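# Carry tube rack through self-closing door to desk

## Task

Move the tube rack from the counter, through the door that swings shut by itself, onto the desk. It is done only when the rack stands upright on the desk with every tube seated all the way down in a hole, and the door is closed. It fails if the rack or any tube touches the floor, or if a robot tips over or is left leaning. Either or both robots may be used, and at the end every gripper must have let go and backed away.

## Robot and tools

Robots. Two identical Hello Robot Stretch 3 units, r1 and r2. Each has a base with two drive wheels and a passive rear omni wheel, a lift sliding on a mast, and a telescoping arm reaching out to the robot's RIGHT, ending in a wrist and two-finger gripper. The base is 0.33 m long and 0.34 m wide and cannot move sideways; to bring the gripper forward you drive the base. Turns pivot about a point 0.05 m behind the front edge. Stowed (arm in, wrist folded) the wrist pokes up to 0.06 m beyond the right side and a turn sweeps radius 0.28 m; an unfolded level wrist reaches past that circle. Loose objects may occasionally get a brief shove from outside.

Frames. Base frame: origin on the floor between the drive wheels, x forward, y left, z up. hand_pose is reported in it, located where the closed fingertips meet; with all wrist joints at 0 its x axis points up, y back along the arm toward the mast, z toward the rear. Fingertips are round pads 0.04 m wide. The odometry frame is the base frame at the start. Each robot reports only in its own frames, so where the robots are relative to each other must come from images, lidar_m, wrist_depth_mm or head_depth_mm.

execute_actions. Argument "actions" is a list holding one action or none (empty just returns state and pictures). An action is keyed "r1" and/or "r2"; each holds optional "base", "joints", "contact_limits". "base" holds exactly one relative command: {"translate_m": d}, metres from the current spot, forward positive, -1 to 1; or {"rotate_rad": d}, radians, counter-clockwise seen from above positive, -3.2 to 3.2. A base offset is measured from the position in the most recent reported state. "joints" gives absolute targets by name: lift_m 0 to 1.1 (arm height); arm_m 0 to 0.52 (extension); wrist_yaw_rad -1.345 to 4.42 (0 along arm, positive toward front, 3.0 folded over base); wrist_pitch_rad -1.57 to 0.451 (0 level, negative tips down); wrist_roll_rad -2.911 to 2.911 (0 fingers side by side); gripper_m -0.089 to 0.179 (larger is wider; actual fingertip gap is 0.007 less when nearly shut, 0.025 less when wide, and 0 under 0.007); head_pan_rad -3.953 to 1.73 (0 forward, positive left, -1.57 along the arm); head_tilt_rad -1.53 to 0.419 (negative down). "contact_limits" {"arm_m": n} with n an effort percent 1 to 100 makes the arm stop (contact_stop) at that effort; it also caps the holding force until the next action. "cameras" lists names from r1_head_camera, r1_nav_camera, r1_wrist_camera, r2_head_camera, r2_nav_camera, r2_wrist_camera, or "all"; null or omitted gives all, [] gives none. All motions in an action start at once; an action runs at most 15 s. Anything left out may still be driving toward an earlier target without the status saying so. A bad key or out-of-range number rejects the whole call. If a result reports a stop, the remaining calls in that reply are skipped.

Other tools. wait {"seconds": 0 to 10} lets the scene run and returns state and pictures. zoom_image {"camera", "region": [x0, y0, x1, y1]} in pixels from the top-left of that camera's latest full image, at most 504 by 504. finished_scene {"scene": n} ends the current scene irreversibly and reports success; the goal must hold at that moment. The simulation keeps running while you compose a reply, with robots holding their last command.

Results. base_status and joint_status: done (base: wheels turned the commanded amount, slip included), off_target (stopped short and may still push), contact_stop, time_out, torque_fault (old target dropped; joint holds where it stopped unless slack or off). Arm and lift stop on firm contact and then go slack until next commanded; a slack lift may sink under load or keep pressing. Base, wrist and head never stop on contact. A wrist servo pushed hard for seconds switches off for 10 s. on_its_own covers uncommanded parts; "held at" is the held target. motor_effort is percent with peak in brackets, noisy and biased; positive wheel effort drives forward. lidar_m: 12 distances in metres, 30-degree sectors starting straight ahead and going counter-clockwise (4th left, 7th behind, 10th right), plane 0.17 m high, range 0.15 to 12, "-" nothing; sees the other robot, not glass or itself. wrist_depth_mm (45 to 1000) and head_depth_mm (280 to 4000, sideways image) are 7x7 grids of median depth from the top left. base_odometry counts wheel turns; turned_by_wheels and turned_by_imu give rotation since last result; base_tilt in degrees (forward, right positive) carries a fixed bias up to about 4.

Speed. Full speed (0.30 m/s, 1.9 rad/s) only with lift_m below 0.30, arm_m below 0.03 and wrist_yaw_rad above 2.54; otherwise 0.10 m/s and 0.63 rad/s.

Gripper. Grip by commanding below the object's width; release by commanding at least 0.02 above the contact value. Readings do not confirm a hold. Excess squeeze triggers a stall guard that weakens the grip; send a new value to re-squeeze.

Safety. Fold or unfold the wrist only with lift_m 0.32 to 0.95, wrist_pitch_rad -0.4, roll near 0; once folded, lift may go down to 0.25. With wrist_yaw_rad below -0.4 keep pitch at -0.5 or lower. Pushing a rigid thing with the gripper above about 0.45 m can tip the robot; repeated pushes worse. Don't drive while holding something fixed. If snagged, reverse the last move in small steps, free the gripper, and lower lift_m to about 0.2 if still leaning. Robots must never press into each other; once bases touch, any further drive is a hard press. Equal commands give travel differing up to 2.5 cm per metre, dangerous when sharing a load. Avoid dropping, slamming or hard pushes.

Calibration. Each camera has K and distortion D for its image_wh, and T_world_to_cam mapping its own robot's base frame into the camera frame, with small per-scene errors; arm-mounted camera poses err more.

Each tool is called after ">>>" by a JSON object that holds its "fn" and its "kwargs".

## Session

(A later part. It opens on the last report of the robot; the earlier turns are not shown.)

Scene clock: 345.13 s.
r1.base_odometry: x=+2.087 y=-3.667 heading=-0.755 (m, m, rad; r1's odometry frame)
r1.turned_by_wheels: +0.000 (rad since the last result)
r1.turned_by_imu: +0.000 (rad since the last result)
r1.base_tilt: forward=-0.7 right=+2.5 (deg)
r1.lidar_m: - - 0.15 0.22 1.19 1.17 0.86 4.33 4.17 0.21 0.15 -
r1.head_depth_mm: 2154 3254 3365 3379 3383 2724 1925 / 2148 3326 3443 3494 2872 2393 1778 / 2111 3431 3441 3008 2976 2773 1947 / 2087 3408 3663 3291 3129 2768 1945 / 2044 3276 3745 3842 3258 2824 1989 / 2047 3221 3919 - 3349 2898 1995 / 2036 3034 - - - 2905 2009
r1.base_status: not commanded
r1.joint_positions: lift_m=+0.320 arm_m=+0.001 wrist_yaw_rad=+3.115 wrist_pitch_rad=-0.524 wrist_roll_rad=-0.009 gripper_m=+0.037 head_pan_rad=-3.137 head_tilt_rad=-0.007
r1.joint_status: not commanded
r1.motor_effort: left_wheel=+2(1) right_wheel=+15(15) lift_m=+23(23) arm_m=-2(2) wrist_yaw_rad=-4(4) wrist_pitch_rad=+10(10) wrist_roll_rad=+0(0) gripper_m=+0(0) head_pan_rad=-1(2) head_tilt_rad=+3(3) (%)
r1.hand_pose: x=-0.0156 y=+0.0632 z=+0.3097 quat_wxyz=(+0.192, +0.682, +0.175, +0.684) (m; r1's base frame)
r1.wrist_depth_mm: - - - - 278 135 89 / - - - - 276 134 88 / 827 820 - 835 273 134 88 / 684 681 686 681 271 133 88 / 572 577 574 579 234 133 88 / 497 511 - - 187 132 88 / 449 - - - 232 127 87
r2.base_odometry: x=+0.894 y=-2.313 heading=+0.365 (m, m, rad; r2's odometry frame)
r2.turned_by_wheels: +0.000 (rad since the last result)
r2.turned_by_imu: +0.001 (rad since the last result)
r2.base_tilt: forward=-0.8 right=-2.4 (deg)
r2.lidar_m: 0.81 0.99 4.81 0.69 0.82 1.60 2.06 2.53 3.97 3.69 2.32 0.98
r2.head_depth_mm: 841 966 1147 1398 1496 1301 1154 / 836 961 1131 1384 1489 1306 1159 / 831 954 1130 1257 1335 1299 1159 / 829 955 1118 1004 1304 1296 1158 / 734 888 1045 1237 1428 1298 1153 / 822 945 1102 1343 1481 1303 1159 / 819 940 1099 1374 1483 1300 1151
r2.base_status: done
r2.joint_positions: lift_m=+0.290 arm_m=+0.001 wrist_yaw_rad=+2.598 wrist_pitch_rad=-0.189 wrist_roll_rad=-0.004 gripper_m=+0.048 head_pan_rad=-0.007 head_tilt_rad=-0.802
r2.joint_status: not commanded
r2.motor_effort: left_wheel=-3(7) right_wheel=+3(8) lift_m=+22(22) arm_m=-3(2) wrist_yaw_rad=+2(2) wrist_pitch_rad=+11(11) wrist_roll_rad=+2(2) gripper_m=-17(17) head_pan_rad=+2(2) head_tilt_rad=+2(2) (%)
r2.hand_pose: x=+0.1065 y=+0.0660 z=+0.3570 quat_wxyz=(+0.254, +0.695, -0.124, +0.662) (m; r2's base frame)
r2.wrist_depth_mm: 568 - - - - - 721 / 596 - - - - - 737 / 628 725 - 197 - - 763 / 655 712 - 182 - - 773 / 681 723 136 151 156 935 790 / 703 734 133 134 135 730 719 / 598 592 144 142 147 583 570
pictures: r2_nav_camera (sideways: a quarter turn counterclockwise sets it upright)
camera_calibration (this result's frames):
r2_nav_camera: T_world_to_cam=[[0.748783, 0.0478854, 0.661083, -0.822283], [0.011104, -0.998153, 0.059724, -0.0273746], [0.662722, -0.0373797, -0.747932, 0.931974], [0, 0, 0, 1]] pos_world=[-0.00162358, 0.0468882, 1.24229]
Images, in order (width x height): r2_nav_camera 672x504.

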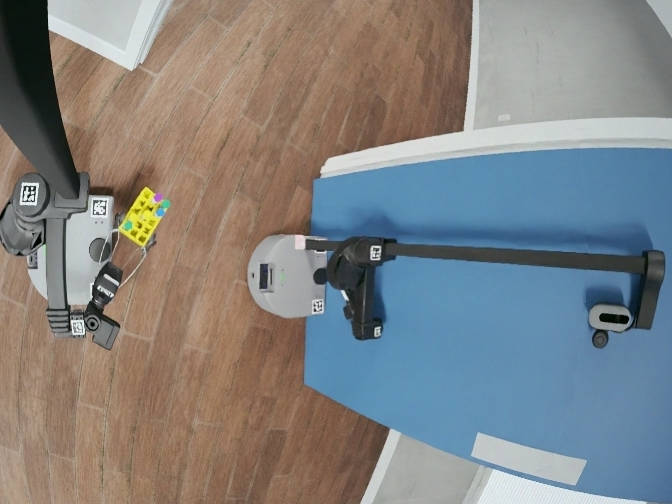

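>>> {"fn": "execute_actions", "kwargs": {"actions": [{"r2":{"base":{"rotate_rad":0.98}}}], "cameras": ["r2_nav_camera"]}}

>>> {"fn": "execute_actions", "kwargs": {"actions": [{"r2":{"base":{"translate_m":1.0}}}], "cameras": ["r2_nav_camera"]}}

Scene clock: 351.37 s.
r1.base_odometry: x=+2.087 y=-3.667 heading=-0.755 (m, m, rad; r1's odometry frame)
r1.turned_by_wheels: +0.000 (rad since the last result)
r1.turned_by_imu: +0.001 (rad since the last result)
r1.base_tilt: forward=-0.7 right=+2.5 (deg)
r1.lidar_m: - - 0.15 0.22 1.19 1.17 0.86 4.32 4.18 0.21 0.15 -
r1.head_depth_mm: 2155 3265 3377 3319 3412 2694 1906 / 2137 3400 3437 3470 2915 2739 1940 / 2109 3430 3573 3096 2952 2622 1718 / 2077 3322 3677 3055 3111 2653 1872 / 2092 3277 3816 3813 3197 2808 1960 / 2021 3214 3905 3890 3335 2881 1979 / 2023 3023 - - - 2896 2006
r1.base_status: not commanded
r1.joint_positions: lift_m=+0.320 arm_m=+0.001 wrist_yaw_rad=+3.115 wrist_pitch_rad=-0.524 wrist_roll_rad=-0.009 gripper_m=+0.037 head_pan_rad=-3.137 head_tilt_rad=-0.007
r1.joint_status: not commanded
r1.motor_effort: left_wheel=+1(1) right_wheel=+15(15) lift_m=+23(23) arm_m=-2(2) wrist_yaw_rad=-5(4) wrist_pitch_rad=+9(9) wrist_roll_rad=+0(0) gripper_m=-1(0) head_pan_rad=-2(1) head_tilt_rad=+3(2) (%)
r1.hand_pose: x=-0.0156 y=+0.0632 z=+0.3097 quat_wxyz=(+0.192, +0.682, +0.175, +0.684) (m; r1's base frame)
r1.wrist_depth_mm: - - - - 277 135 89 / - - - - 277 134 88 / 829 829 - 837 274 134 88 / 676 686 678 680 273 133 88 / 575 574 574 580 236 133 88 / 496 515 - - 187 132 88 / 451 - - - 232 127 87
r2.base_odometry: x=+0.894 y=-2.313 heading=+1.345 (m, m, rad; r2's odometry frame)
r2.turned_by_wheels: +0.980 (rad since the last result)
r2.turned_by_imu: +0.959 (rad since the last result)
r2.base_tilt: forward=-0.8 right=-2.5 (deg)
r2.lidar_m: 4.33 0.69 0.78 1.38 2.05 2.41 3.97 3.98 2.41 1.00 0.81 0.97
r2.head_depth_mm: 3274 2667 2099 1754 1499 1305 1157 / 3578 2625 2120 1744 1496 1306 1158 / 3575 2621 2088 1744 1490 1304 1153 / 3562 2626 2108 1753 1487 1304 1155 / 3539 2650 2090 1736 1481 1301 1155 / 3529 2634 2073 1743 1493 1300 1157 / 3526 2647 2090 1736 1482 1272 1157
r2.base_status: done
r2.joint_positions: lift_m=+0.290 arm_m=+0.001 wrist_yaw_rad=+2.598 wrist_pitch_rad=-0.189 wrist_roll_rad=-0.004 gripper_m=+0.048 head_pan_rad=-0.007 head_tilt_rad=-0.802
r2.joint_status: not commanded
r2.motor_effort: left_wheel=-3(8) right_wheel=+3(9) lift_m=+21(22) arm_m=-3(3) wrist_yaw_rad=+2(2) wrist_pitch_rad=+11(11) wrist_roll_rad=+2(2) gripper_m=-17(16) head_pan_rad=+1(3) head_tilt_rad=+2(2) (%)
r2.hand_pose: x=+0.1065 y=+0.0660 z=+0.3570 quat_wxyz=(+0.254, +0.695, -0.124, +0.662) (m; r2's base frame)
r2.wrist_depth_mm: - - - 825 670 - - / - - - 866 703 - - / - - - 196 701 - - / - - - 184 722 - - / 993 - 136 150 156 935 919 / 757 742 134 134 135 709 704 / 597 591 145 142 147 584 574
pictures: r2_nav_camera (sideways: a quarter turn counterclockwise sets it upright)
camera_calibration (this result's frames):
r2_nav_camera: T_world_to_cam=[[0.748783, 0.0478943, 0.661083, -0.822283], [0.0111159, -0.998153, 0.059724, -0.0273747], [0.662722, -0.0373718, -0.747932, 0.931974], [0, 0, 0, 1]] pos_world=[-0.00162413, 0.0468881, 1.24229]
Images, in order (width x height): r2_nav_camera 672x504.

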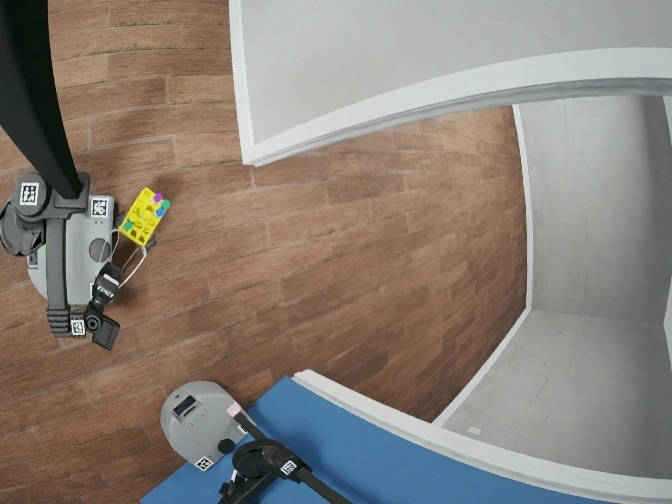

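Scene clock: 356.37 s.
r1.base_odometry: x=+2.087 y=-3.667 heading=-0.755 (m, m, rad; r1's odometry frame)
r1.turned_by_wheels: +0.000 (rad since the last result)
r1.turned_by_imu: +0.001 (rad since the last result)
r1.base_tilt: forward=-0.7 right=+2.5 (deg)
r1.lidar_m: - - 0.15 0.22 1.19 1.17 2.92 4.32 4.16 0.21 0.15 -
r1.head_depth_mm: 2155 3291 3287 3341 3462 2691 1908 / 2131 3343 3452 3483 2918 2723 1943 / 2108 3367 3494 3551 3049 2799 1959 / 2089 3370 3660 3751 3092 2789 1951 / 2068 3316 3744 3746 3217 2856 1972 / 2032 3222 3915 3982 3384 2851 1996 / 2010 3025 - - - 2903 2024
r1.base_status: not commanded
r1.joint_positions: lift_m=+0.320 arm_m=+0.001 wrist_yaw_rad=+3.115 wrist_pitch_rad=-0.524 wrist_roll_rad=-0.009 gripper_m=+0.037 head_pan_rad=-3.137 head_tilt_rad=-0.007
r1.joint_status: not commanded
r1.motor_effort: left_wheel=+1(1) right_wheel=+15(15) lift_m=+24(23) arm_m=-2(2) wrist_yaw_rad=-4(4) wrist_pitch_rad=+9(10) wrist_roll_rad=+0(0) gripper_m=+0(1) head_pan_rad=-2(2) head_tilt_rad=+3(2) (%)
r1.hand_pose: x=-0.0156 y=+0.0632 z=+0.3097 quat_wxyz=(+0.192, +0.682, +0.175, +0.684) (m; r1's base frame)
r1.wrist_depth_mm: - - - - 279 134 89 / - 757 - - 276 134 88 / 832 784 - 836 274 134 88 / 678 678 676 669 273 133 88 / 577 570 579 572 236 133 88 / 494 511 - - 187 132 88 / 451 - - - 233 127 87
r2.base_odometry: x=+1.118 y=-1.338 heading=+1.345 (m, m, rad; r2's odometry frame)
r2.turned_by_wheels: +0.000 (rad since the last result)
r2.turned_by_imu: +0.003 (rad since the last result)
r2.base_tilt: forward=-0.8 right=-2.5 (deg)
r2.lidar_m: 3.86 3.85 2.94 2.51 0.48 0.52 4.93 3.62 0.63 0.61 1.86 2.17
r2.head_depth_mm: 2960 2665 2114 1760 1493 1300 1158 / 3331 2662 2103 1754 1493 1299 1157 / 3595 2663 2103 1730 1493 1301 1156 / 3614 2646 2111 1744 1496 1306 1152 / 3473 2645 2102 1734 1494 1299 1154 / 3400 2653 2094 1733 1498 1297 1154 / 3326 2622 2085 1730 1487 1298 1149
r2.base_status: done
r2.joint_positions: lift_m=+0.290 arm_m=+0.001 wrist_yaw_rad=+2.598 wrist_pitch_rad=-0.189 wrist_roll_rad=-0.004 gripper_m=+0.048 head_pan_rad=-0.007 head_tilt_rad=-0.802
r2.joint_status: not commanded
r2.motor_effort: left_wheel=-3(8) right_wheel=+3(8) lift_m=+21(21) arm_m=-3(3) wrist_yaw_rad=+2(2) wrist_pitch_rad=+11(11) wrist_roll_rad=+2(2) gripper_m=-17(17) head_pan_rad=+1(1) head_tilt_rad=+2(2) (%)
r2.hand_pose: x=+0.1065 y=+0.0660 z=+0.3570 quat_wxyz=(+0.254, +0.695, -0.124, +0.662) (m; r2's base frame)
r2.wrist_depth_mm: - - - - - - - / - - - - - - - / - - - 198 - - - / - - - 191 - - - / 994 980 136 151 156 934 925 / 755 757 134 134 134 722 713 / 611 603 144 142 146 577 575
pictures: r2_nav_camera (sideways: a quarter turn counterclockwise sets it upright)
camera_calibration (this result's frames):
r2_nav_camera: T_world_to_cam=[[0.748759, 0.0478966, 0.661109, -0.822318], [0.0111166, -0.998153, 0.0597246, -0.0273755], [0.662749, -0.0373701, -0.747909, 0.931943], [0, 0, 0, 1]] pos_world=[-0.00162216, 0.046888, 1.24229]
Images, in order (width x height): r2_nav_camera 672x504.

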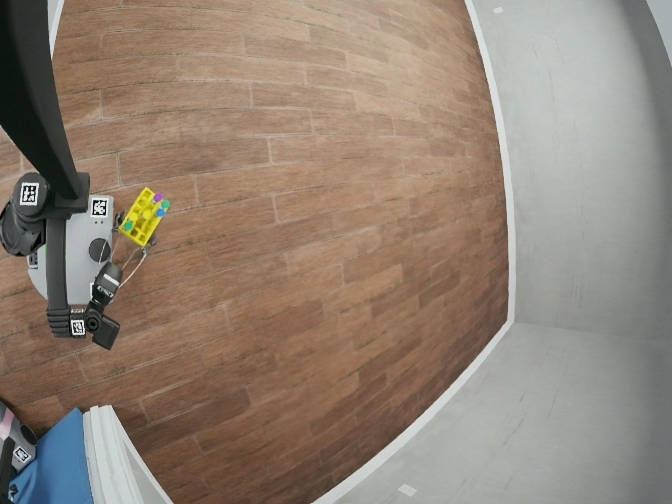

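>>> {"fn": "execute_actions", "kwargs": {"actions": [{"r2":{"base":{"rotate_rad":1.5},"joints":{"head_tilt_rad":-0.5}},"r1":{"base":{"translate_m":-0.15}}}], "cameras": ["r2_nav_camera"]}}

>>> {"fn": "execute_actions", "kwargs": {"actions": [{"r2":{"base":{"translate_m":1.0}},"r1":{"base":{"translate_m":-0.45}}}], "cameras": ["r2_nav_camera","r1_wrist_camera"]}}

Scene clock: 364.83 s.
r1.base_odometry: x=+1.977 y=-3.564 heading=-0.756 (m, m, rad; r1's odometry frame)
r1.turned_by_wheels: +0.000 (rad since the last result)
r1.turned_by_imu: +0.000 (rad since the last result)
r1.base_tilt: forward=-0.7 right=+2.5 (deg)
r1.lidar_m: - 0.15 0.18 0.81 0.79 1.17 2.79 4.14 4.13 0.20 0.15 -
r1.head_depth_mm: 2142 3116 3166 3220 3289 2709 1916 / 2113 3169 3333 3281 2773 2721 1938 / 2117 3373 3390 3385 2848 2770 1926 / 2064 3341 3514 3535 2975 2761 1955 / 2072 3290 3608 3640 3019 2826 1969 / 2065 3284 3705 3732 3179 2899 1977 / 2006 3128 3856 3948 - 2864 2029
r1.base_status: done
r1.joint_positions: lift_m=+0.320 arm_m=+0.001 wrist_yaw_rad=+3.103 wrist_pitch_rad=-0.524 wrist_roll_rad=-0.009 gripper_m=+0.037 head_pan_rad=-3.137 head_tilt_rad=-0.007
r1.joint_status: not commanded
r1.on_its_own: right_wheel is at rest, and its effort (+23) is outside its rest range (-18 to +18)
r1.motor_effort: left_wheel=+0(4) right_wheel=+23(26) lift_m=+24(23) arm_m=+0(2) wrist_yaw_rad=+3(4) wrist_pitch_rad=+10(9) wrist_roll_rad=+0(0) gripper_m=+0(0) head_pan_rad=-2(2) head_tilt_rad=+3(2) (%)
r1.hand_pose: x=-0.0131 y=+0.0634 z=+0.3097 quat_wxyz=(+0.196, +0.683, +0.171, +0.682) (m; r1's base frame)
r1.wrist_depth_mm: 841 - - - - 359 185 / 862 - - 811 - 333 178 / 838 836 - 797 835 310 171 / 680 677 - 671 686 290 165 / 577 576 577 574 574 273 160 / 498 518 - - 433 259 154 / 450 - - - 430 233 149
r2.base_odometry: x=+1.118 y=-1.338 heading=+2.845 (m, m, rad; r2's odometry frame)
r2.turned_by_wheels: +1.500 (rad since the last result)
r2.turned_by_imu: +1.468 (rad since the last result)
r2.base_tilt: forward=-0.9 right=-2.4 (deg)
r2.lidar_m: 2.51 0.48 0.48 4.96 4.29 0.66 0.61 1.85 2.09 3.41 3.85 2.95
r2.head_depth_mm: 3053 3434 3620 2537 1922 1565 1299 / 2977 3218 3239 2540 1927 1556 1309 / 2858 3134 3358 2524 1936 1552 1311 / 2727 3019 3304 2548 1935 1542 1308 / 2638 2908 3081 2553 1920 1559 1305 / 2546 2673 3026 2558 1939 1560 1306 / 2454 2635 2926 2557 1942 1569 1302
r2.base_status: done
r2.joint_positions: lift_m=+0.290 arm_m=+0.001 wrist_yaw_rad=+2.598 wrist_pitch_rad=-0.189 wrist_roll_rad=-0.004 gripper_m=+0.048 head_pan_rad=-0.007 head_tilt_rad=-0.507
r2.joint_status: all done
r2.motor_effort: left_wheel=-3(8) right_wheel=+3(8) lift_m=+21(22) arm_m=-3(3) wrist_yaw_rad=+2(2) wrist_pitch_rad=+11(11) wrist_roll_rad=+2(2) gripper_m=-17(16) head_pan_rad=+1(2) head_tilt_rad=+5(33) (%)
r2.hand_pose: x=+0.1065 y=+0.0660 z=+0.3570 quat_wxyz=(+0.254, +0.695, -0.124, +0.662) (m; r2's base frame)
r2.wrist_depth_mm: - - - 504 517 936 - / - - - 531 545 - - / - - - 200 588 - - / - - - 193 634 - - / 984 991 136 150 156 951 941 / 749 746 134 134 135 709 711 / 600 596 145 143 147 577 572
pictures: r2_nav_camera (sideways: a quarter turn counterclockwise sets it upright)
camera_calibration (this result's frames):
r2_nav_camera: T_world_to_cam=[[0.523732, 0.0494723, 0.850445, -1.06773], [-0.00698861, -0.998029, 0.0623613, -0.0307215], [0.851854, -0.0386041, -0.522354, 0.637389], [0, 0, 0, 1]] pos_world=[0.0160285, 0.046768, 1.24291]
Images, in order (width x height): r2_nav_camera 672x504.

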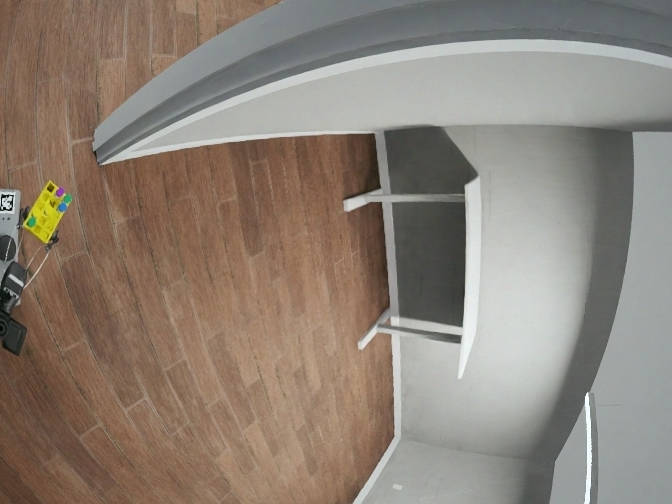

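Scene clock: 370.37 s.
r1.base_odometry: x=+1.650 y=-3.255 heading=-0.756 (m, m, rad; r1's odometry frame)
r1.turned_by_wheels: +0.000 (rad since the last result)
r1.turned_by_imu: -0.002 (rad since the last result)
r1.base_tilt: forward=-0.7 right=+2.5 (deg)
r1.lidar_m: 0.19 0.32 4.14 0.92 0.83 1.51 2.37 2.88 3.98 0.20 0.17 0.17
r1.head_depth_mm: 2143 2734 2795 2837 2828 2403 1903 / 2134 2859 2894 2915 2347 2378 1929 / 2124 2889 3012 2962 2402 2451 1941 / 2100 2978 3074 3094 2504 2498 1951 / 2068 3063 3154 3172 2556 2636 1970 / 2041 3187 3248 3280 2669 2714 1991 / 2039 3153 3380 3460 2770 2819 2001
r1.base_status: done
r1.joint_positions: lift_m=+0.320 arm_m=+0.001 wrist_yaw_rad=+3.126 wrist_pitch_rad=-0.524 wrist_roll_rad=-0.009 gripper_m=+0.037 head_pan_rad=-3.137 head_tilt_rad=-0.007
r1.joint_status: not commanded
r1.motor_effort: left_wheel=+2(5) right_wheel=+17(19) lift_m=+23(23) arm_m=+1(1) wrist_yaw_rad=-11(11) wrist_pitch_rad=+9(9) wrist_roll_rad=+0(0) gripper_m=-1(1) head_pan_rad=-2(2) head_tilt_rad=+2(1) (%)
r1.hand_pose: x=-0.0179 y=+0.0635 z=+0.3097 quat_wxyz=(+0.188, +0.681, +0.179, +0.685) (m; r1's base frame)
r1.wrist_depth_mm: 928 844 - - - - - / - 928 - - - - - / 832 832 - 831 832 849 833 / 680 679 675 691 679 685 685 / 571 572 583 573 585 575 574 / 498 514 - - 516 503 503 / 455 - - - 431 441 447
r2.base_odometry: x=+0.161 y=-1.046 heading=+2.845 (m, m, rad; r2's odometry frame)
r2.turned_by_wheels: +0.000 (rad since the last result)
r2.turned_by_imu: +0.003 (rad since the last result)
r2.base_tilt: forward=-0.8 right=-2.5 (deg)
r2.lidar_m: 1.54 1.09 0.58 0.49 0.49 0.55 1.60 2.80 3.15 3.56 3.54 2.00
r2.head_depth_mm: 2051 1777 2427 2296 1936 1547 1301 / 1982 1781 2447 2525 1921 1551 1310 / 1920 1777 2317 2445 1919 1558 1309 / 1819 1792 2202 2386 1927 1554 1308 / 1765 1798 2112 2304 1938 1566 1308 / 1688 1771 2018 2230 1927 1566 1305 / 1634 1729 1534 2080 1864 1568 1304
r2.base_status: done
r2.joint_positions: lift_m=+0.290 arm_m=+0.001 wrist_yaw_rad=+2.598 wrist_pitch_rad=-0.189 wrist_roll_rad=-0.004 gripper_m=+0.048 head_pan_rad=-0.007 head_tilt_rad=-0.506
r2.joint_status: not commanded
r2.motor_effort: left_wheel=-3(7) right_wheel=+3(8) lift_m=+22(21) arm_m=-3(3) wrist_yaw_rad=+2(2) wrist_pitch_rad=+11(11) wrist_roll_rad=+2(2) gripper_m=-17(17) head_pan_rad=+2(2) head_tilt_rad=+4(5) (%)
r2.hand_pose: x=+0.1065 y=+0.0660 z=+0.3570 quat_wxyz=(+0.254, +0.695, -0.124, +0.662) (m; r2's base frame)
r2.wrist_depth_mm: 421 492 612 798 - - - / 428 513 638 861 - - - / 436 521 587 197 - - - / 451 543 605 191 - - - / 462 553 136 150 156 967 947 / 472 551 134 135 135 717 717 / 471 541 144 143 146 588 566
pictures: r1_wrist_camera, r2_nav_camera (sideways: a quarter turn counterclockwise sets it upright)
camera_calibration (this result's frames):
r1_wrist_camera: T_world_to_cam=[[0.999239, 0.0389648, 0.00158719, 0.0217653], [0.0259033, -0.632758, -0.773916, 0.31878], [-0.0291512, 0.773368, -0.633286, 0.309578], [0, 0, 0, 1]] pos_world=[-0.0209817, -0.0385547, 0.442726]
r2_nav_camera: T_world_to_cam=[[0.523384, 0.0494746, 0.85066, -1.06801], [-0.00701411, -0.998029, 0.0623612, -0.0307212], [0.852068, -0.0386055, -0.522005, 0.636933], [0, 0, 0, 1]] pos_world=[0.0160526, 0.0467678, 1.24291]
Images, in order (width x height): r1_wrist_camera 644x364, r2_nav_camera 672x504.

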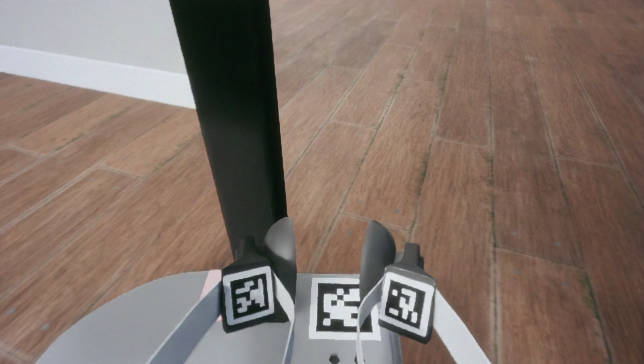

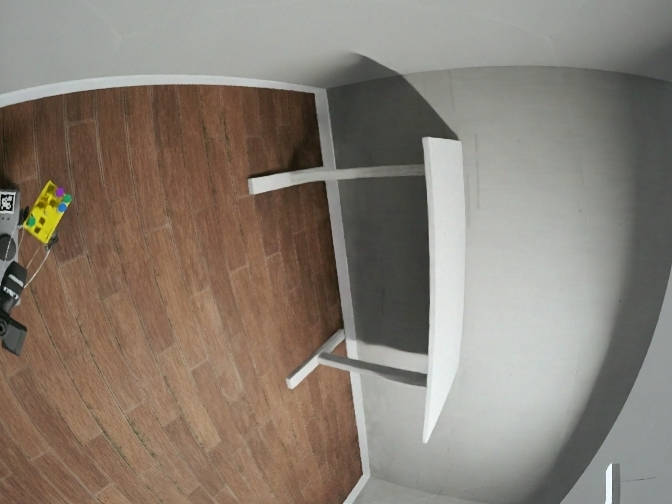

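>>> {"fn": "execute_actions", "kwargs": {"actions": [{"r2":{"base":{"translate_m":0.95}},"r1":{"base":{"translate_m":-0.45}}}], "cameras": []}}

>>> {"fn": "execute_actions", "kwargs": {"actions": [{"r2":{"joints":{"lift_m":0.85,"wrist_yaw_rad":1.9,"head_tilt_rad":-0.8}},"r1":{"base":{"translate_m":-0.3},"joints":{"head_pan_rad":0.3,"head_tilt_rad":-0.3}}}], "cameras": ["r2_nav_camera","r2_head_camera","r1_nav_camera"]}}

Scene clock: 379.30 s.
r1.base_odometry: x=+1.323 y=-2.946 heading=-0.756 (m, m, rad; r1's odometry frame)
r1.turned_by_wheels: +0.000 (rad since the last result)
r1.turned_by_imu: -0.001 (rad since the last result)
r1.base_tilt: forward=-0.7 right=+2.6 (deg)
r1.lidar_m: 1.44 0.78 0.63 0.63 0.97 1.84 1.94 2.36 3.83 3.84 2.47 2.21
r1.head_depth_mm: 2147 2380 2377 2446 1840 1867 1864 / 2137 2414 2469 2482 1887 1913 1938 / 2097 2459 2536 2612 1966 1997 1956 / 2082 2568 2579 2616 2062 2081 1950 / 2059 2650 2679 2765 2104 2157 1970 / 2028 2753 2817 2853 2185 2237 1980 / 2017 2799 2954 2937 2261 2324 2052
r1.base_status: done
r1.joint_positions: lift_m=+0.320 arm_m=+0.001 wrist_yaw_rad=+3.110 wrist_pitch_rad=-0.525 wrist_roll_rad=-0.009 gripper_m=+0.037 head_pan_rad=-3.137 head_tilt_rad=-0.007
r1.joint_status: not commanded
r1.motor_effort: left_wheel=+1(10) right_wheel=-1(43) lift_m=+23(23) arm_m=+1(1) wrist_yaw_rad=-1(11) wrist_pitch_rad=+9(10) wrist_roll_rad=+0(0) gripper_m=-1(1) head_pan_rad=-2(2) head_tilt_rad=+3(2) (%)
r1.hand_pose: x=-0.0146 y=+0.0634 z=+0.3097 quat_wxyz=(+0.194, +0.682, +0.174, +0.683) (m; r1's base frame)
r1.wrist_depth_mm: - - - 816 616 584 554 / - - - 909 666 630 610 / 839 823 - 832 731 695 674 / 683 682 - 679 681 678 683 / 572 584 580 580 590 583 573 / 501 513 - - 515 502 504 / 449 - - - 432 444 443
r2.base_odometry: x=-0.747 y=-0.767 heading=+2.844 (m, m, rad; r2's odometry frame)
r2.turned_by_wheels: +0.000 (rad since the last result)
r2.turned_by_imu: +0.002 (rad since the last result)
r2.base_tilt: forward=-0.9 right=-2.5 (deg)
r2.lidar_m: 1.08 0.66 0.93 0.78 0.78 0.88 1.44 3.68 3.89 3.25 2.38 1.18
r2.head_depth_mm: 1087 1198 976 674 515 1477 1305 / 1040 1153 977 676 516 454 1304 / 1002 1104 981 675 515 441 1300 / 968 1061 984 678 516 429 1310 / 929 1012 987 676 517 417 1280 / 901 981 988 679 518 418 1255 / 871 940 987 680 518 419 1220
r2.base_status: done
r2.joint_positions: lift_m=+0.290 arm_m=+0.001 wrist_yaw_rad=+2.598 wrist_pitch_rad=-0.189 wrist_roll_rad=-0.004 gripper_m=+0.048 head_pan_rad=-0.007 head_tilt_rad=-0.506
r2.joint_status: not commanded
r2.motor_effort: left_wheel=-3(7) right_wheel=+4(7) lift_m=+21(21) arm_m=-3(3) wrist_yaw_rad=+2(2) wrist_pitch_rad=+11(11) wrist_roll_rad=+2(2) gripper_m=-17(17) head_pan_rad=+2(1) head_tilt_rad=+4(4) (%)
r2.hand_pose: x=+0.1065 y=+0.0660 z=+0.3570 quat_wxyz=(+0.254, +0.695, -0.124, +0.662) (m; r2's base frame)
r2.wrist_depth_mm: 640 752 932 - - 900 794 / 655 787 982 - - 965 799 / 668 800 911 197 687 982 823 / 704 819 936 191 723 - 849 / 710 853 135 151 156 945 860 / 708 736 134 134 135 728 712 / 594 593 144 142 147 584 566
pictures: none
No camera images: the call's "cameras" was empty. Leave "cameras" out to get every camera's image.

Scene clock: 385.23 s.
r1.base_odometry: x=+1.104 y=-2.740 heading=-0.756 (m, m, rad; r1's odometry frame)
r1.turned_by_wheels: +0.000 (rad since the last result)
r1.turned_by_imu: +0.000 (rad since the last result)
r1.base_tilt: forward=-0.7 right=+2.5 (deg)
r1.lidar_m: 1.62 1.00 0.90 0.90 1.08 1.65 1.66 2.02 3.74 3.75 2.77 2.50
r1.head_depth_mm: 2112 2215 2396 2541 2384 1746 1409 / 2175 2332 2504 2676 2420 1779 1418 / 1762 1905 2058 2218 2245 1774 1417 / 1486 1566 1656 1782 1903 1778 1406 / 1262 1320 1395 1477 1564 1626 1425 / 1107 1159 1213 1271 1329 1409 1389 / 988 1024 1070 1113 1160 1205 1270
r1.base_status: done
r1.joint_positions: lift_m=+0.320 arm_m=+0.001 wrist_yaw_rad=+3.110 wrist_pitch_rad=-0.525 wrist_roll_rad=-0.009 gripper_m=+0.037 head_pan_rad=+0.293 head_tilt_rad=-0.296
r1.joint_status: all done
r1.motor_effort: left_wheel=+1(3) right_wheel=-1(5) lift_m=+22(23) arm_m=+1(1) wrist_yaw_rad=-1(1) wrist_pitch_rad=+9(9) wrist_roll_rad=+0(0) gripper_m=+0(1) head_pan_rad=+5(52) head_tilt_rad=-2(21) (%)
r1.hand_pose: x=-0.0146 y=+0.0634 z=+0.3097 quat_wxyz=(+0.194, +0.682, +0.174, +0.683) (m; r1's base frame)
r1.wrist_depth_mm: - - - 923 827 773 726 / - - - 955 909 846 799 / 822 827 - 841 836 828 805 / 674 682 - 671 675 683 685 / 573 579 570 573 594 577 577 / 500 517 - - 512 501 502 / 448 - - - 431 444 438
r2.base_odometry: x=-0.747 y=-0.767 heading=+2.844 (m, m, rad; r2's odometry frame)
r2.turned_by_wheels: +0.000 (rad since the last result)
r2.turned_by_imu: -0.001 (rad since the last result)
r2.base_tilt: forward=-0.8 right=-2.4 (deg)
r2.lidar_m: 1.08 0.66 0.93 0.78 0.78 0.88 1.45 3.70 3.89 3.26 2.38 1.19
r2.head_depth_mm: 956 705 556 496 1511 1291 1172 / 958 703 557 471 1505 398 1158 / 953 703 555 459 392 351 1158 / 948 702 554 458 424 845 1159 / 930 698 553 458 1432 1305 1159 / 905 697 553 457 1418 1306 1154 / 884 696 552 457 416 1283 1121
r2.base_status: not commanded
r2.joint_positions: lift_m=+0.850 arm_m=+0.001 wrist_yaw_rad=+1.903 wrist_pitch_rad=-0.189 wrist_roll_rad=-0.004 gripper_m=+0.048 head_pan_rad=-0.007 head_tilt_rad=-0.790
r2.joint_status: all done
r2.motor_effort: left_wheel=-3(3) right_wheel=+3(3) lift_m=+27(28) arm_m=-3(2) wrist_yaw_rad=-2(4) wrist_pitch_rad=+11(11) wrist_roll_rad=+2(2) gripper_m=-17(17) head_pan_rad=+2(2) head_tilt_rad=-6(36) (%)
r2.hand_pose: x=+0.2123 y=-0.0650 z=+0.9167 quat_wxyz=(+0.464, +0.611, -0.353, +0.536) (m; r2's base frame)
r2.wrist_depth_mm: 955 970 956 978 971 958 950 / - 990 - 987 - - 998 / 353 341 256 197 308 302 296 / 995 647 256 190 259 - - / - - 136 150 155 - - / - - 134 134 135 - - / - - 145 143 147 - -
pictures: r1_nav_camera (sideways: a quarter turn counterclockwise sets it upright), r2_head_camera (sideways: a quarter turn clockwise sets it upright), r2_nav_camera (sideways: a quarter turn counterclockwise sets it upright)
camera_calibration (this result's frames):
r1_nav_camera: T_world_to_cam=[[0.310586, 0.113761, 0.943713, -1.19554], [0.242567, -0.969428, 0.0370294, 0.0055083], [0.919074, 0.217413, -0.328685, 0.37881], [0, 0, 0, 1]] pos_world=[0.0218275, 0.0589876, 1.25255]
r2_head_camera: T_world_to_cam=[[-0.75122, 0.035873, -0.659077, 0.887382], [0.0614845, 0.997984, -0.015761, 0.0179491], [0.657182, -0.052363, -0.751911, 0.936533], [0, 0, 0, 1]] pos_world=[0.0500425, -0.000706362, 1.28932]
r2_nav_camera: T_world_to_cam=[[0.740389, 0.0480194, 0.670461, -0.834452], [0.0104532, -0.998147, 0.0599453, -0.0276599], [0.672097, -0.0373745, -0.739519, 0.920976], [0, 0, 0, 1]] pos_world=[-0.000876871, 0.0468823, 1.24221]
Images, in order (width x height): r1_nav_camera 672x504, r2_head_camera 896x504, r2_nav_camera 672x504.

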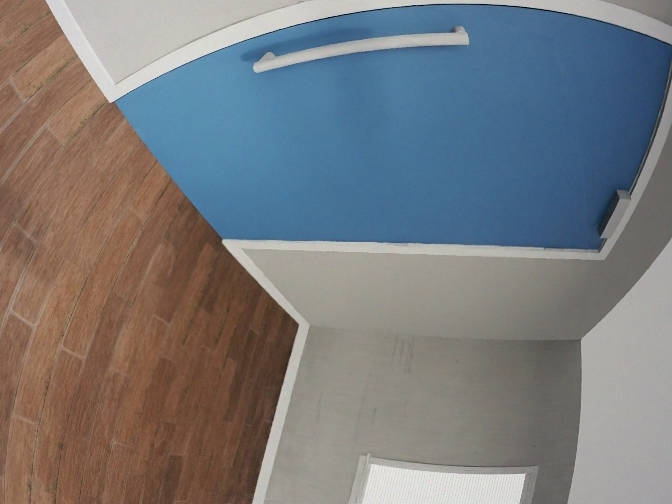

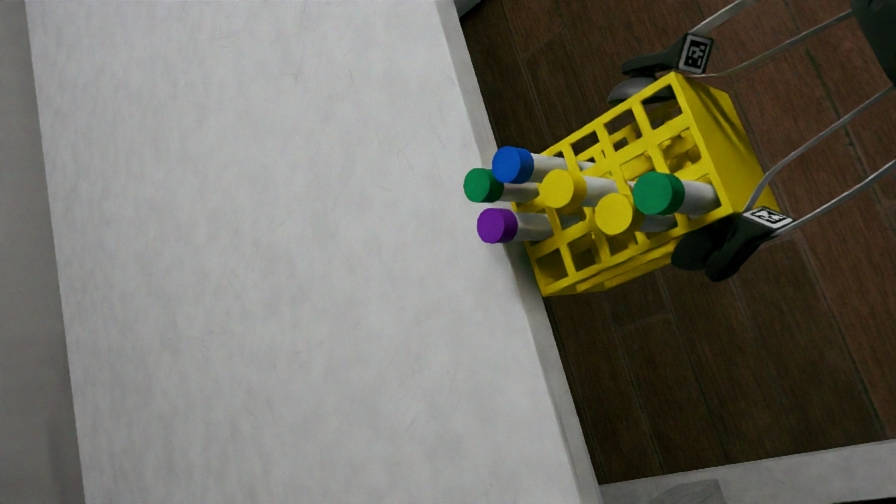

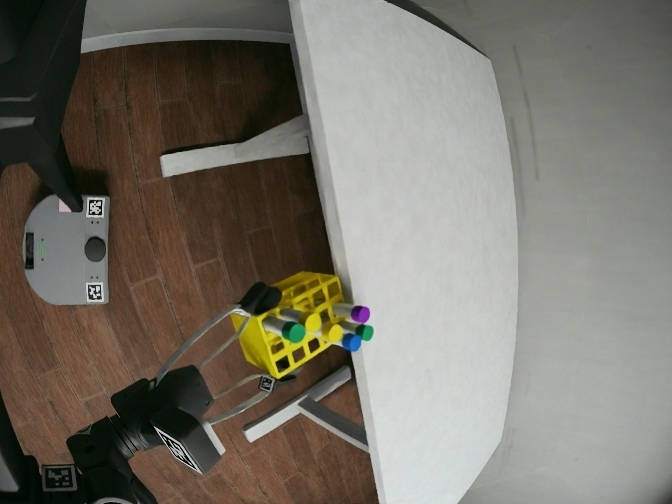

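>>> {"fn": "execute_actions", "kwargs": {"actions": [{"r2":{"base":{"translate_m":-0.08}}}], "cameras": []}}

>>> {"fn": "execute_actions", "kwargs": {"actions": [{"r2":{"joints":{"lift_m":0.985}}}], "cameras": ["r2_wrist_camera","r2_head_camera"]}}

Scene clock: 391.53 s.
r1.base_odometry: x=+1.104 y=-2.740 heading=-0.756 (m, m, rad; r1's odometry frame)
r1.turned_by_wheels: +0.000 (rad since the last result)
r1.turned_by_imu: +0.001 (rad since the last result)
r1.base_tilt: forward=-0.7 right=+2.6 (deg)
r1.lidar_m: 1.61 1.01 0.90 0.90 1.08 1.65 1.66 2.01 3.73 3.75 2.79 2.50
r1.head_depth_mm: 2090 2237 2388 2568 2404 1766 1415 / 2171 2325 2468 2646 2373 1767 1406 / 1764 1901 2038 2223 2252 1788 1406 / 1487 1563 1687 1768 1882 1793 1421 / 1269 1327 1392 1470 1564 1636 1445 / 1107 1155 1210 1263 1333 1399 1398 / 987 1022 1058 1110 1157 1219 1269
r1.base_status: not commanded
r1.joint_positions: lift_m=+0.320 arm_m=+0.001 wrist_yaw_rad=+3.110 wrist_pitch_rad=-0.525 wrist_roll_rad=-0.009 gripper_m=+0.037 head_pan_rad=+0.293 head_tilt_rad=-0.296
r1.joint_status: not commanded
r1.motor_effort: left_wheel=+1(1) right_wheel=-1(1) lift_m=+23(24) arm_m=+0(0) wrist_yaw_rad=-1(1) wrist_pitch_rad=+10(9) wrist_roll_rad=+0(0) gripper_m=-1(0) head_pan_rad=+6(5) head_tilt_rad=-3(2) (%)
r1.hand_pose: x=-0.0146 y=+0.0634 z=+0.3097 quat_wxyz=(+0.194, +0.682, +0.174, +0.683) (m; r1's base frame)
r1.wrist_depth_mm: - - - 902 837 771 727 / - - - 958 891 822 780 / 829 837 - 828 829 838 795 / 681 682 - 683 688 670 688 / 578 579 573 577 590 587 578 / 494 511 - - 515 500 500 / 449 - - - 433 438 440
r2.base_odometry: x=-0.670 y=-0.791 heading=+2.844 (m, m, rad; r2's odometry frame)
r2.turned_by_wheels: +0.000 (rad since the last result)
r2.turned_by_imu: -0.001 (rad since the last result)
r2.base_tilt: forward=-0.9 right=-2.5 (deg)
r2.lidar_m: 1.16 0.73 0.90 0.76 0.75 0.85 1.40 3.61 3.94 3.26 2.54 1.25
r2.head_depth_mm: 958 705 556 1759 1507 1292 1181 / 955 703 555 1722 1512 395 1160 / 950 703 554 1644 391 358 1157 / 954 701 553 497 424 1242 1159 / 950 699 554 495 1513 1311 1155 / 946 697 552 481 1499 1307 1152 / 933 698 551 468 1481 1271 1123
r2.base_status: done
r2.joint_positions: lift_m=+0.850 arm_m=+0.001 wrist_yaw_rad=+1.903 wrist_pitch_rad=-0.189 wrist_roll_rad=-0.004 gripper_m=+0.048 head_pan_rad=-0.007 head_tilt_rad=-0.790
r2.joint_status: not commanded
r2.motor_effort: left_wheel=-3(7) right_wheel=+3(4) lift_m=+26(27) arm_m=-3(3) wrist_yaw_rad=-2(2) wrist_pitch_rad=+11(11) wrist_roll_rad=+2(2) gripper_m=-17(16) head_pan_rad=+2(2) head_tilt_rad=-6(6) (%)
r2.hand_pose: x=+0.2123 y=-0.0651 z=+0.9167 quat_wxyz=(+0.464, +0.611, -0.353, +0.536) (m; r2's base frame)
r2.wrist_depth_mm: - - - - - - - / - - - - - - - / 350 340 332 200 329 329 348 / - - 722 200 - - - / - - 136 151 155 - - / - - 133 134 135 - - / - - 145 143 146 - -
pictures: none
No camera images: the call's "cameras" was empty. Leave "cameras" out to get every camera's image.

Scene clock: 393.60 s.
r1.base_odometry: x=+1.104 y=-2.740 heading=-0.756 (m, m, rad; r1's odometry frame)
r1.turned_by_wheels: +0.000 (rad since the last result)
r1.turned_by_imu: +0.000 (rad since the last result)
r1.base_tilt: forward=-0.7 right=+2.5 (deg)
r1.lidar_m: 1.62 1.00 0.90 0.90 1.08 1.65 1.66 2.02 3.73 3.75 2.79 2.49
r1.head_depth_mm: 2108 2242 2393 2533 2340 1771 1417 / 2145 2331 2501 2700 2370 1776 1416 / 1787 1900 2031 2221 2270 1780 1413 / 1474 1573 1661 1774 1896 1799 1417 / 1267 1321 1390 1486 1556 1642 1423 / 1112 1159 1206 1272 1327 1412 1395 / 986 1027 1068 1110 1160 1211 1272
r1.base_status: not commanded
r1.joint_positions: lift_m=+0.320 arm_m=+0.001 wrist_yaw_rad=+3.110 wrist_pitch_rad=-0.525 wrist_roll_rad=-0.009 gripper_m=+0.037 head_pan_rad=+0.293 head_tilt_rad=-0.296
r1.joint_status: not commanded
r1.motor_effort: left_wheel=+1(1) right_wheel=-1(1) lift_m=+23(24) arm_m=+0(1) wrist_yaw_rad=-2(1) wrist_pitch_rad=+10(9) wrist_roll_rad=+0(0) gripper_m=-1(1) head_pan_rad=+5(5) head_tilt_rad=-2(3) (%)
r1.hand_pose: x=-0.0146 y=+0.0634 z=+0.3097 quat_wxyz=(+0.194, +0.682, +0.174, +0.683) (m; r1's base frame)
r1.wrist_depth_mm: - - - 907 845 779 721 / - - - 955 904 845 783 / 839 830 - 803 836 830 797 / 677 672 - 684 677 687 684 / 570 579 574 572 599 578 572 / 496 509 - - 514 497 503 / 452 - - - 431 441 433
r2.base_odometry: x=-0.670 y=-0.791 heading=+2.844 (m, m, rad; r2's odometry frame)
r2.turned_by_wheels: +0.000 (rad since the last result)
r2.turned_by_imu: +0.000 (rad since the last result)
r2.base_tilt: forward=-0.9 right=-2.4 (deg)
r2.lidar_m: 1.16 0.73 0.90 0.76 0.76 0.85 1.40 3.62 3.94 3.29 2.55 1.24
r2.head_depth_mm: 957 704 556 1823 1414 1311 1157 / 957 703 539 316 301 1288 1161 / 952 701 303 - - 1277 1156 / 951 702 538 332 1409 1305 1153 / 948 700 554 483 1502 1306 1159 / 946 697 553 481 1500 1307 1151 / 934 696 551 468 1487 1267 1123
r2.base_status: not commanded
r2.joint_positions: lift_m=+0.985 arm_m=+0.001 wrist_yaw_rad=+1.903 wrist_pitch_rad=-0.189 wrist_roll_rad=-0.004 gripper_m=+0.048 head_pan_rad=-0.007 head_tilt_rad=-0.790
r2.joint_status: all done
r2.motor_effort: left_wheel=-3(3) right_wheel=+3(3) lift_m=+27(32) arm_m=-3(3) wrist_yaw_rad=-2(2) wrist_pitch_rad=+10(11) wrist_roll_rad=+2(2) gripper_m=-17(17) head_pan_rad=+3(2) head_tilt_rad=-6(6) (%)
r2.hand_pose: x=+0.2123 y=-0.0651 z=+1.0517 quat_wxyz=(+0.464, +0.611, -0.353, +0.535) (m; r2's base frame)
r2.wrist_depth_mm: - - - - - - - / - - - - - - - / - - 878 199 - - - / - 624 503 193 586 586 569 / 420 416 136 150 155 400 394 / - - 133 135 135 - - / - - 144 143 146 - -
pictures: r2_head_camera (sideways: a quarter turn clockwise sets it upright), r2_wrist_camera
camera_calibration (this result's frames):
r2_head_camera: T_world_to_cam=[[-0.751503, 0.0358749, -0.658753, 0.886962], [0.0614777, 0.997984, -0.0157846, 0.0179798], [0.656859, -0.0523608, -0.752194, 0.936903], [0, 0, 0, 1]] pos_world=[0.0500371, -0.000706325, 1.2893]
r2_wrist_camera: T_world_to_cam=[[0.286152, -0.957295, -0.0412649, -0.0814706], [-0.345694, -0.062977, -0.936232, 1.08903], [0.893651, 0.28217, -0.348952, 0.356849], [0, 0, 0, 1]] pos_world=[0.0808856, -0.1101, 1.14075]
Images, in order (width x height): r2_head_camera 896x504, r2_wrist_camera 644x364.

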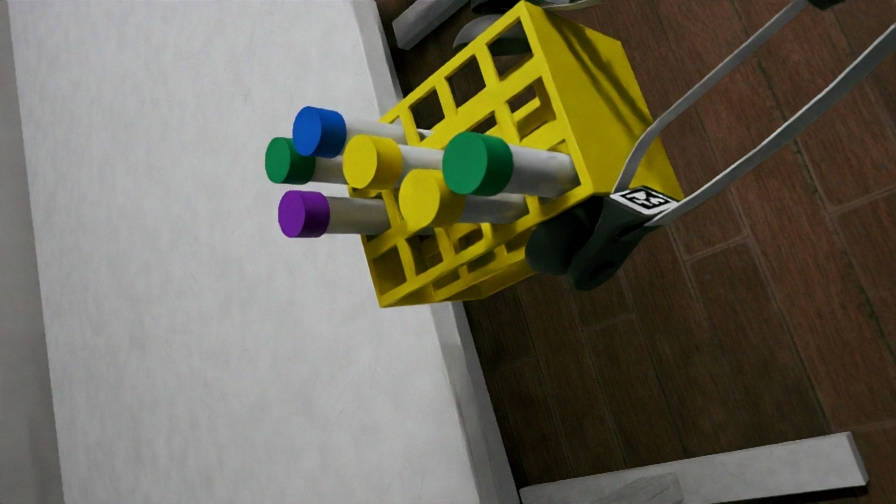

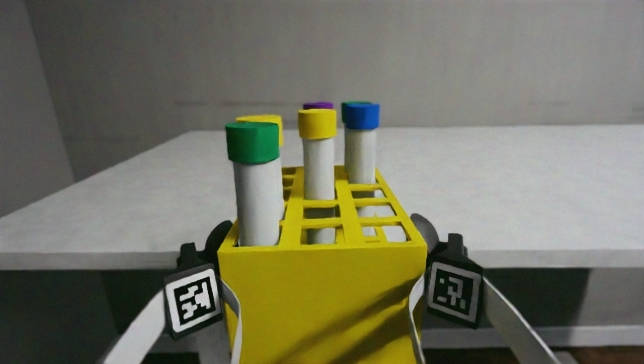

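>>> {"fn": "execute_actions", "kwargs": {"actions": [{"r2":{"base":{"translate_m":0.3},"joints":{"head_tilt_rad":-1.0}}}], "cameras": ["r2_nav_camera"]}}

>>> {"fn": "execute_actions", "kwargs": {"actions": [{"r2":{"joints":{"lift_m":0.945}}}], "cameras": ["r2_wrist_camera","r2_nav_camera"]}}

Scene clock: 402.13 s.
r1.base_odometry: x=+1.104 y=-2.740 heading=-0.756 (m, m, rad; r1's odometry frame)
r1.turned_by_wheels: +0.000 (rad since the last result)
r1.turned_by_imu: +0.001 (rad since the last result)
r1.base_tilt: forward=-0.7 right=+2.5 (deg)
r1.lidar_m: 1.62 1.01 0.90 0.90 1.09 1.65 1.66 2.02 3.74 3.75 2.79 2.49
r1.head_depth_mm: 2106 2238 2392 2539 2365 1759 1401 / 2147 2303 2474 2667 2388 1767 1407 / 1775 1903 2033 2222 2246 1775 1418 / 1474 1557 1671 1782 1896 1796 1431 / 1257 1321 1404 1473 1557 1618 1421 / 1110 1159 1213 1269 1332 1386 1391 / 988 1031 1065 1109 1163 1213 1277
r1.base_status: not commanded
r1.joint_positions: lift_m=+0.320 arm_m=+0.001 wrist_yaw_rad=+3.110 wrist_pitch_rad=-0.525 wrist_roll_rad=-0.009 gripper_m=+0.037 head_pan_rad=+0.293 head_tilt_rad=-0.296
r1.joint_status: not commanded
r1.motor_effort: left_wheel=+1(1) right_wheel=-1(1) lift_m=+23(24) arm_m=+1(1) wrist_yaw_rad=-1(1) wrist_pitch_rad=+10(10) wrist_roll_rad=+0(0) gripper_m=-1(0) head_pan_rad=+5(5) head_tilt_rad=-2(2) (%)
r1.hand_pose: x=-0.0146 y=+0.0634 z=+0.3097 quat_wxyz=(+0.194, +0.682, +0.174, +0.683) (m; r1's base frame)
r1.wrist_depth_mm: - - - 901 846 779 721 / - - - 965 895 845 777 / 828 821 - 822 829 819 804 / 675 682 - 682 678 680 680 / 576 571 577 575 593 582 574 / 496 514 - - 515 499 502 / 450 - - - 428 441 437
r2.base_odometry: x=-0.957 y=-0.703 heading=+2.844 (m, m, rad; r2's odometry frame)
r2.turned_by_wheels: +0.000 (rad since the last result)
r2.turned_by_imu: +0.000 (rad since the last result)
r2.base_tilt: forward=-0.8 right=-2.4 (deg)
r2.lidar_m: 0.87 0.54 0.50 0.85 0.85 0.95 1.57 3.91 3.79 3.20 1.03 1.04
r2.head_depth_mm: 591 503 454 373 350 1199 1129 / 592 491 421 301 347 1187 1123 / 602 300 - - 346 323 1139 / 585 310 335 373 345 317 1135 / 583 497 426 384 345 313 1117 / 581 496 433 383 344 312 1082 / 580 494 431 382 343 312 296
r2.base_status: done
r2.joint_positions: lift_m=+0.985 arm_m=+0.001 wrist_yaw_rad=+1.903 wrist_pitch_rad=-0.189 wrist_roll_rad=-0.004 gripper_m=+0.048 head_pan_rad=-0.007 head_tilt_rad=-0.988
r2.joint_status: all done
r2.motor_effort: left_wheel=-3(5) right_wheel=+3(7) lift_m=+27(27) arm_m=-3(3) wrist_yaw_rad=-2(2) wrist_pitch_rad=+11(11) wrist_roll_rad=+2(2) gripper_m=-17(17) head_pan_rad=+2(2) head_tilt_rad=-8(31) (%)
r2.hand_pose: x=+0.2123 y=-0.0651 z=+1.0517 quat_wxyz=(+0.464, +0.611, -0.353, +0.535) (m; r2's base frame)
r2.wrist_depth_mm: 781 769 774 759 776 776 777 / 806 807 811 798 794 796 795 / 854 848 833 196 840 822 823 / 629 606 516 192 593 577 559 / 422 414 135 150 156 397 393 / 319 315 134 134 135 303 301 / 254 252 145 142 147 247 245
pictures: r2_nav_camera (sideways: a quarter turn counterclockwise sets it upright)
camera_calibration (this result's frames):
r2_nav_camera: T_world_to_cam=[[0.857708, 0.04723, 0.511964, -0.62867], [0.0219004, -0.998224, 0.0553983, -0.0217951], [0.513671, -0.0363033, -0.857219, 1.07497], [0, 0, 0, 1]] pos_world=[-0.0124882, 0.0469606, 1.24455]
Images, in order (width x height): r2_nav_camera 672x504.

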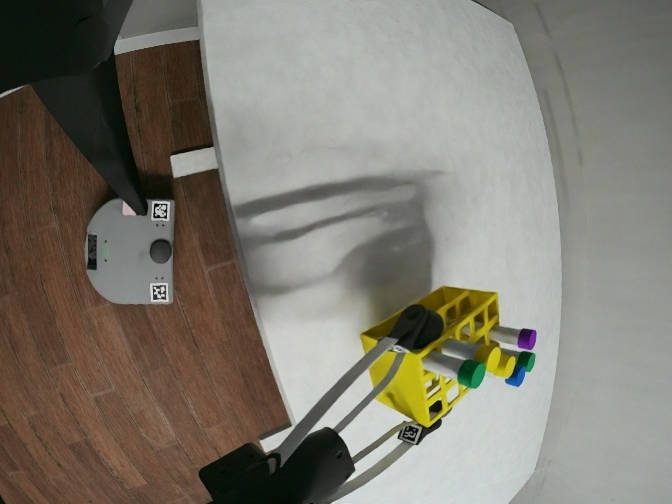

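Scene clock: 403.30 s.
r1.base_odometry: x=+1.104 y=-2.740 heading=-0.756 (m, m, rad; r1's odometry frame)
r1.turned_by_wheels: +0.000 (rad since the last result)
r1.turned_by_imu: +0.000 (rad since the last result)
r1.base_tilt: forward=-0.7 right=+2.5 (deg)
r1.lidar_m: 1.62 1.01 0.90 0.90 1.09 1.65 1.66 2.02 3.73 3.75 2.80 2.50
r1.head_depth_mm: 2115 2244 2367 2517 2379 1742 1408 / 2182 2294 2452 2659 2415 1781 1402 / 1775 1890 2029 2216 2242 1789 1414 / 1484 1568 1674 1764 1886 1795 1420 / 1255 1321 1397 1478 1563 1641 1418 / 1110 1163 1205 1270 1339 1395 1398 / 987 1020 1065 1111 1159 1210 1268
r1.base_status: not commanded
r1.joint_positions: lift_m=+0.320 arm_m=+0.001 wrist_yaw_rad=+3.110 wrist_pitch_rad=-0.525 wrist_roll_rad=-0.009 gripper_m=+0.037 head_pan_rad=+0.293 head_tilt_rad=-0.296
r1.joint_status: not commanded
r1.motor_effort: left_wheel=+1(1) right_wheel=-1(1) lift_m=+23(23) arm_m=+1(1) wrist_yaw_rad=-1(1) wrist_pitch_rad=+10(9) wrist_roll_rad=+0(0) gripper_m=-1(1) head_pan_rad=+5(5) head_tilt_rad=-2(2) (%)
r1.hand_pose: x=-0.0146 y=+0.0634 z=+0.3097 quat_wxyz=(+0.194, +0.682, +0.174, +0.683) (m; r1's base frame)
r1.wrist_depth_mm: - - - 915 852 771 726 / - - - 967 896 832 794 / 834 837 - 836 836 835 803 / 676 674 - 683 683 689 676 / 576 572 576 572 594 576 579 / 500 514 - - 516 496 496 / 452 - - - 435 443 439
r2.base_odometry: x=-0.957 y=-0.703 heading=+2.844 (m, m, rad; r2's odometry frame)
r2.turned_by_wheels: +0.000 (rad since the last result)
r2.turned_by_imu: +0.000 (rad since the last result)
r2.base_tilt: forward=-0.9 right=-2.6 (deg)
r2.lidar_m: 0.87 0.54 0.50 0.85 0.85 0.96 1.57 3.91 3.83 3.19 1.03 1.04
r2.head_depth_mm: 591 503 438 369 347 1197 1113 / 589 503 421 305 347 1189 1123 / 588 326 313 289 341 323 1137 / 586 498 353 340 341 317 1137 / 583 497 425 384 345 313 1122 / 581 496 432 383 344 312 1077 / 580 494 431 382 343 311 296
r2.base_status: not commanded
r2.joint_positions: lift_m=+0.945 arm_m=+0.001 wrist_yaw_rad=+1.903 wrist_pitch_rad=-0.189 wrist_roll_rad=-0.004 gripper_m=+0.048 head_pan_rad=-0.007 head_tilt_rad=-0.988
r2.joint_status: all done
r2.motor_effort: left_wheel=-3(4) right_wheel=+3(3) lift_m=+22(24) arm_m=-3(3) wrist_yaw_rad=-2(2) wrist_pitch_rad=+11(11) wrist_roll_rad=+2(2) gripper_m=-17(17) head_pan_rad=+2(2) head_tilt_rad=-8(7) (%)
r2.hand_pose: x=+0.2123 y=-0.0651 z=+1.0120 quat_wxyz=(+0.464, +0.611, -0.353, +0.535) (m; r2's base frame)
r2.wrist_depth_mm: 772 777 776 767 773 773 766 / 789 793 818 810 807 806 815 / 844 835 675 200 857 823 796 / 494 485 406 194 458 454 451 / 334 330 136 150 155 316 311 / 251 249 134 134 134 240 238 / 201 200 145 142 147 196 192
pictures: r2_nav_camera (sideways: a quarter turn counterclockwise sets it upright), r2_wrist_camera
camera_calibration (this result's frames):
r2_nav_camera: T_world_to_cam=[[0.857708, 0.04723, 0.511964, -0.62867], [0.0219005, -0.998224, 0.0553983, -0.0217951], [0.513671, -0.0363033, -0.857219, 1.07497], [0, 0, 0, 1]] pos_world=[-0.0124882, 0.0469606, 1.24455]
r2_wrist_camera: T_world_to_cam=[[0.286151, -0.957296, -0.0412643, -0.0831102], [-0.345702, -0.0629796, -0.936228, 1.05184], [0.893648, 0.282168, -0.348961, 0.343], [0, 0, 0, 1]] pos_world=[0.0808858, -0.1101, 1.10103]
Images, in order (width x height): r2_nav_camera 672x504, r2_wrist_camera 644x364.

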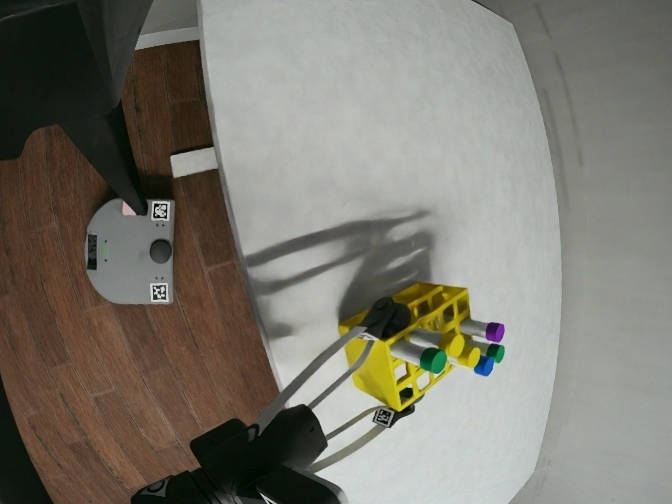

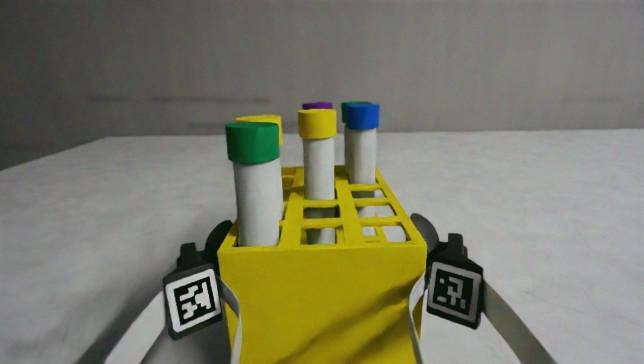

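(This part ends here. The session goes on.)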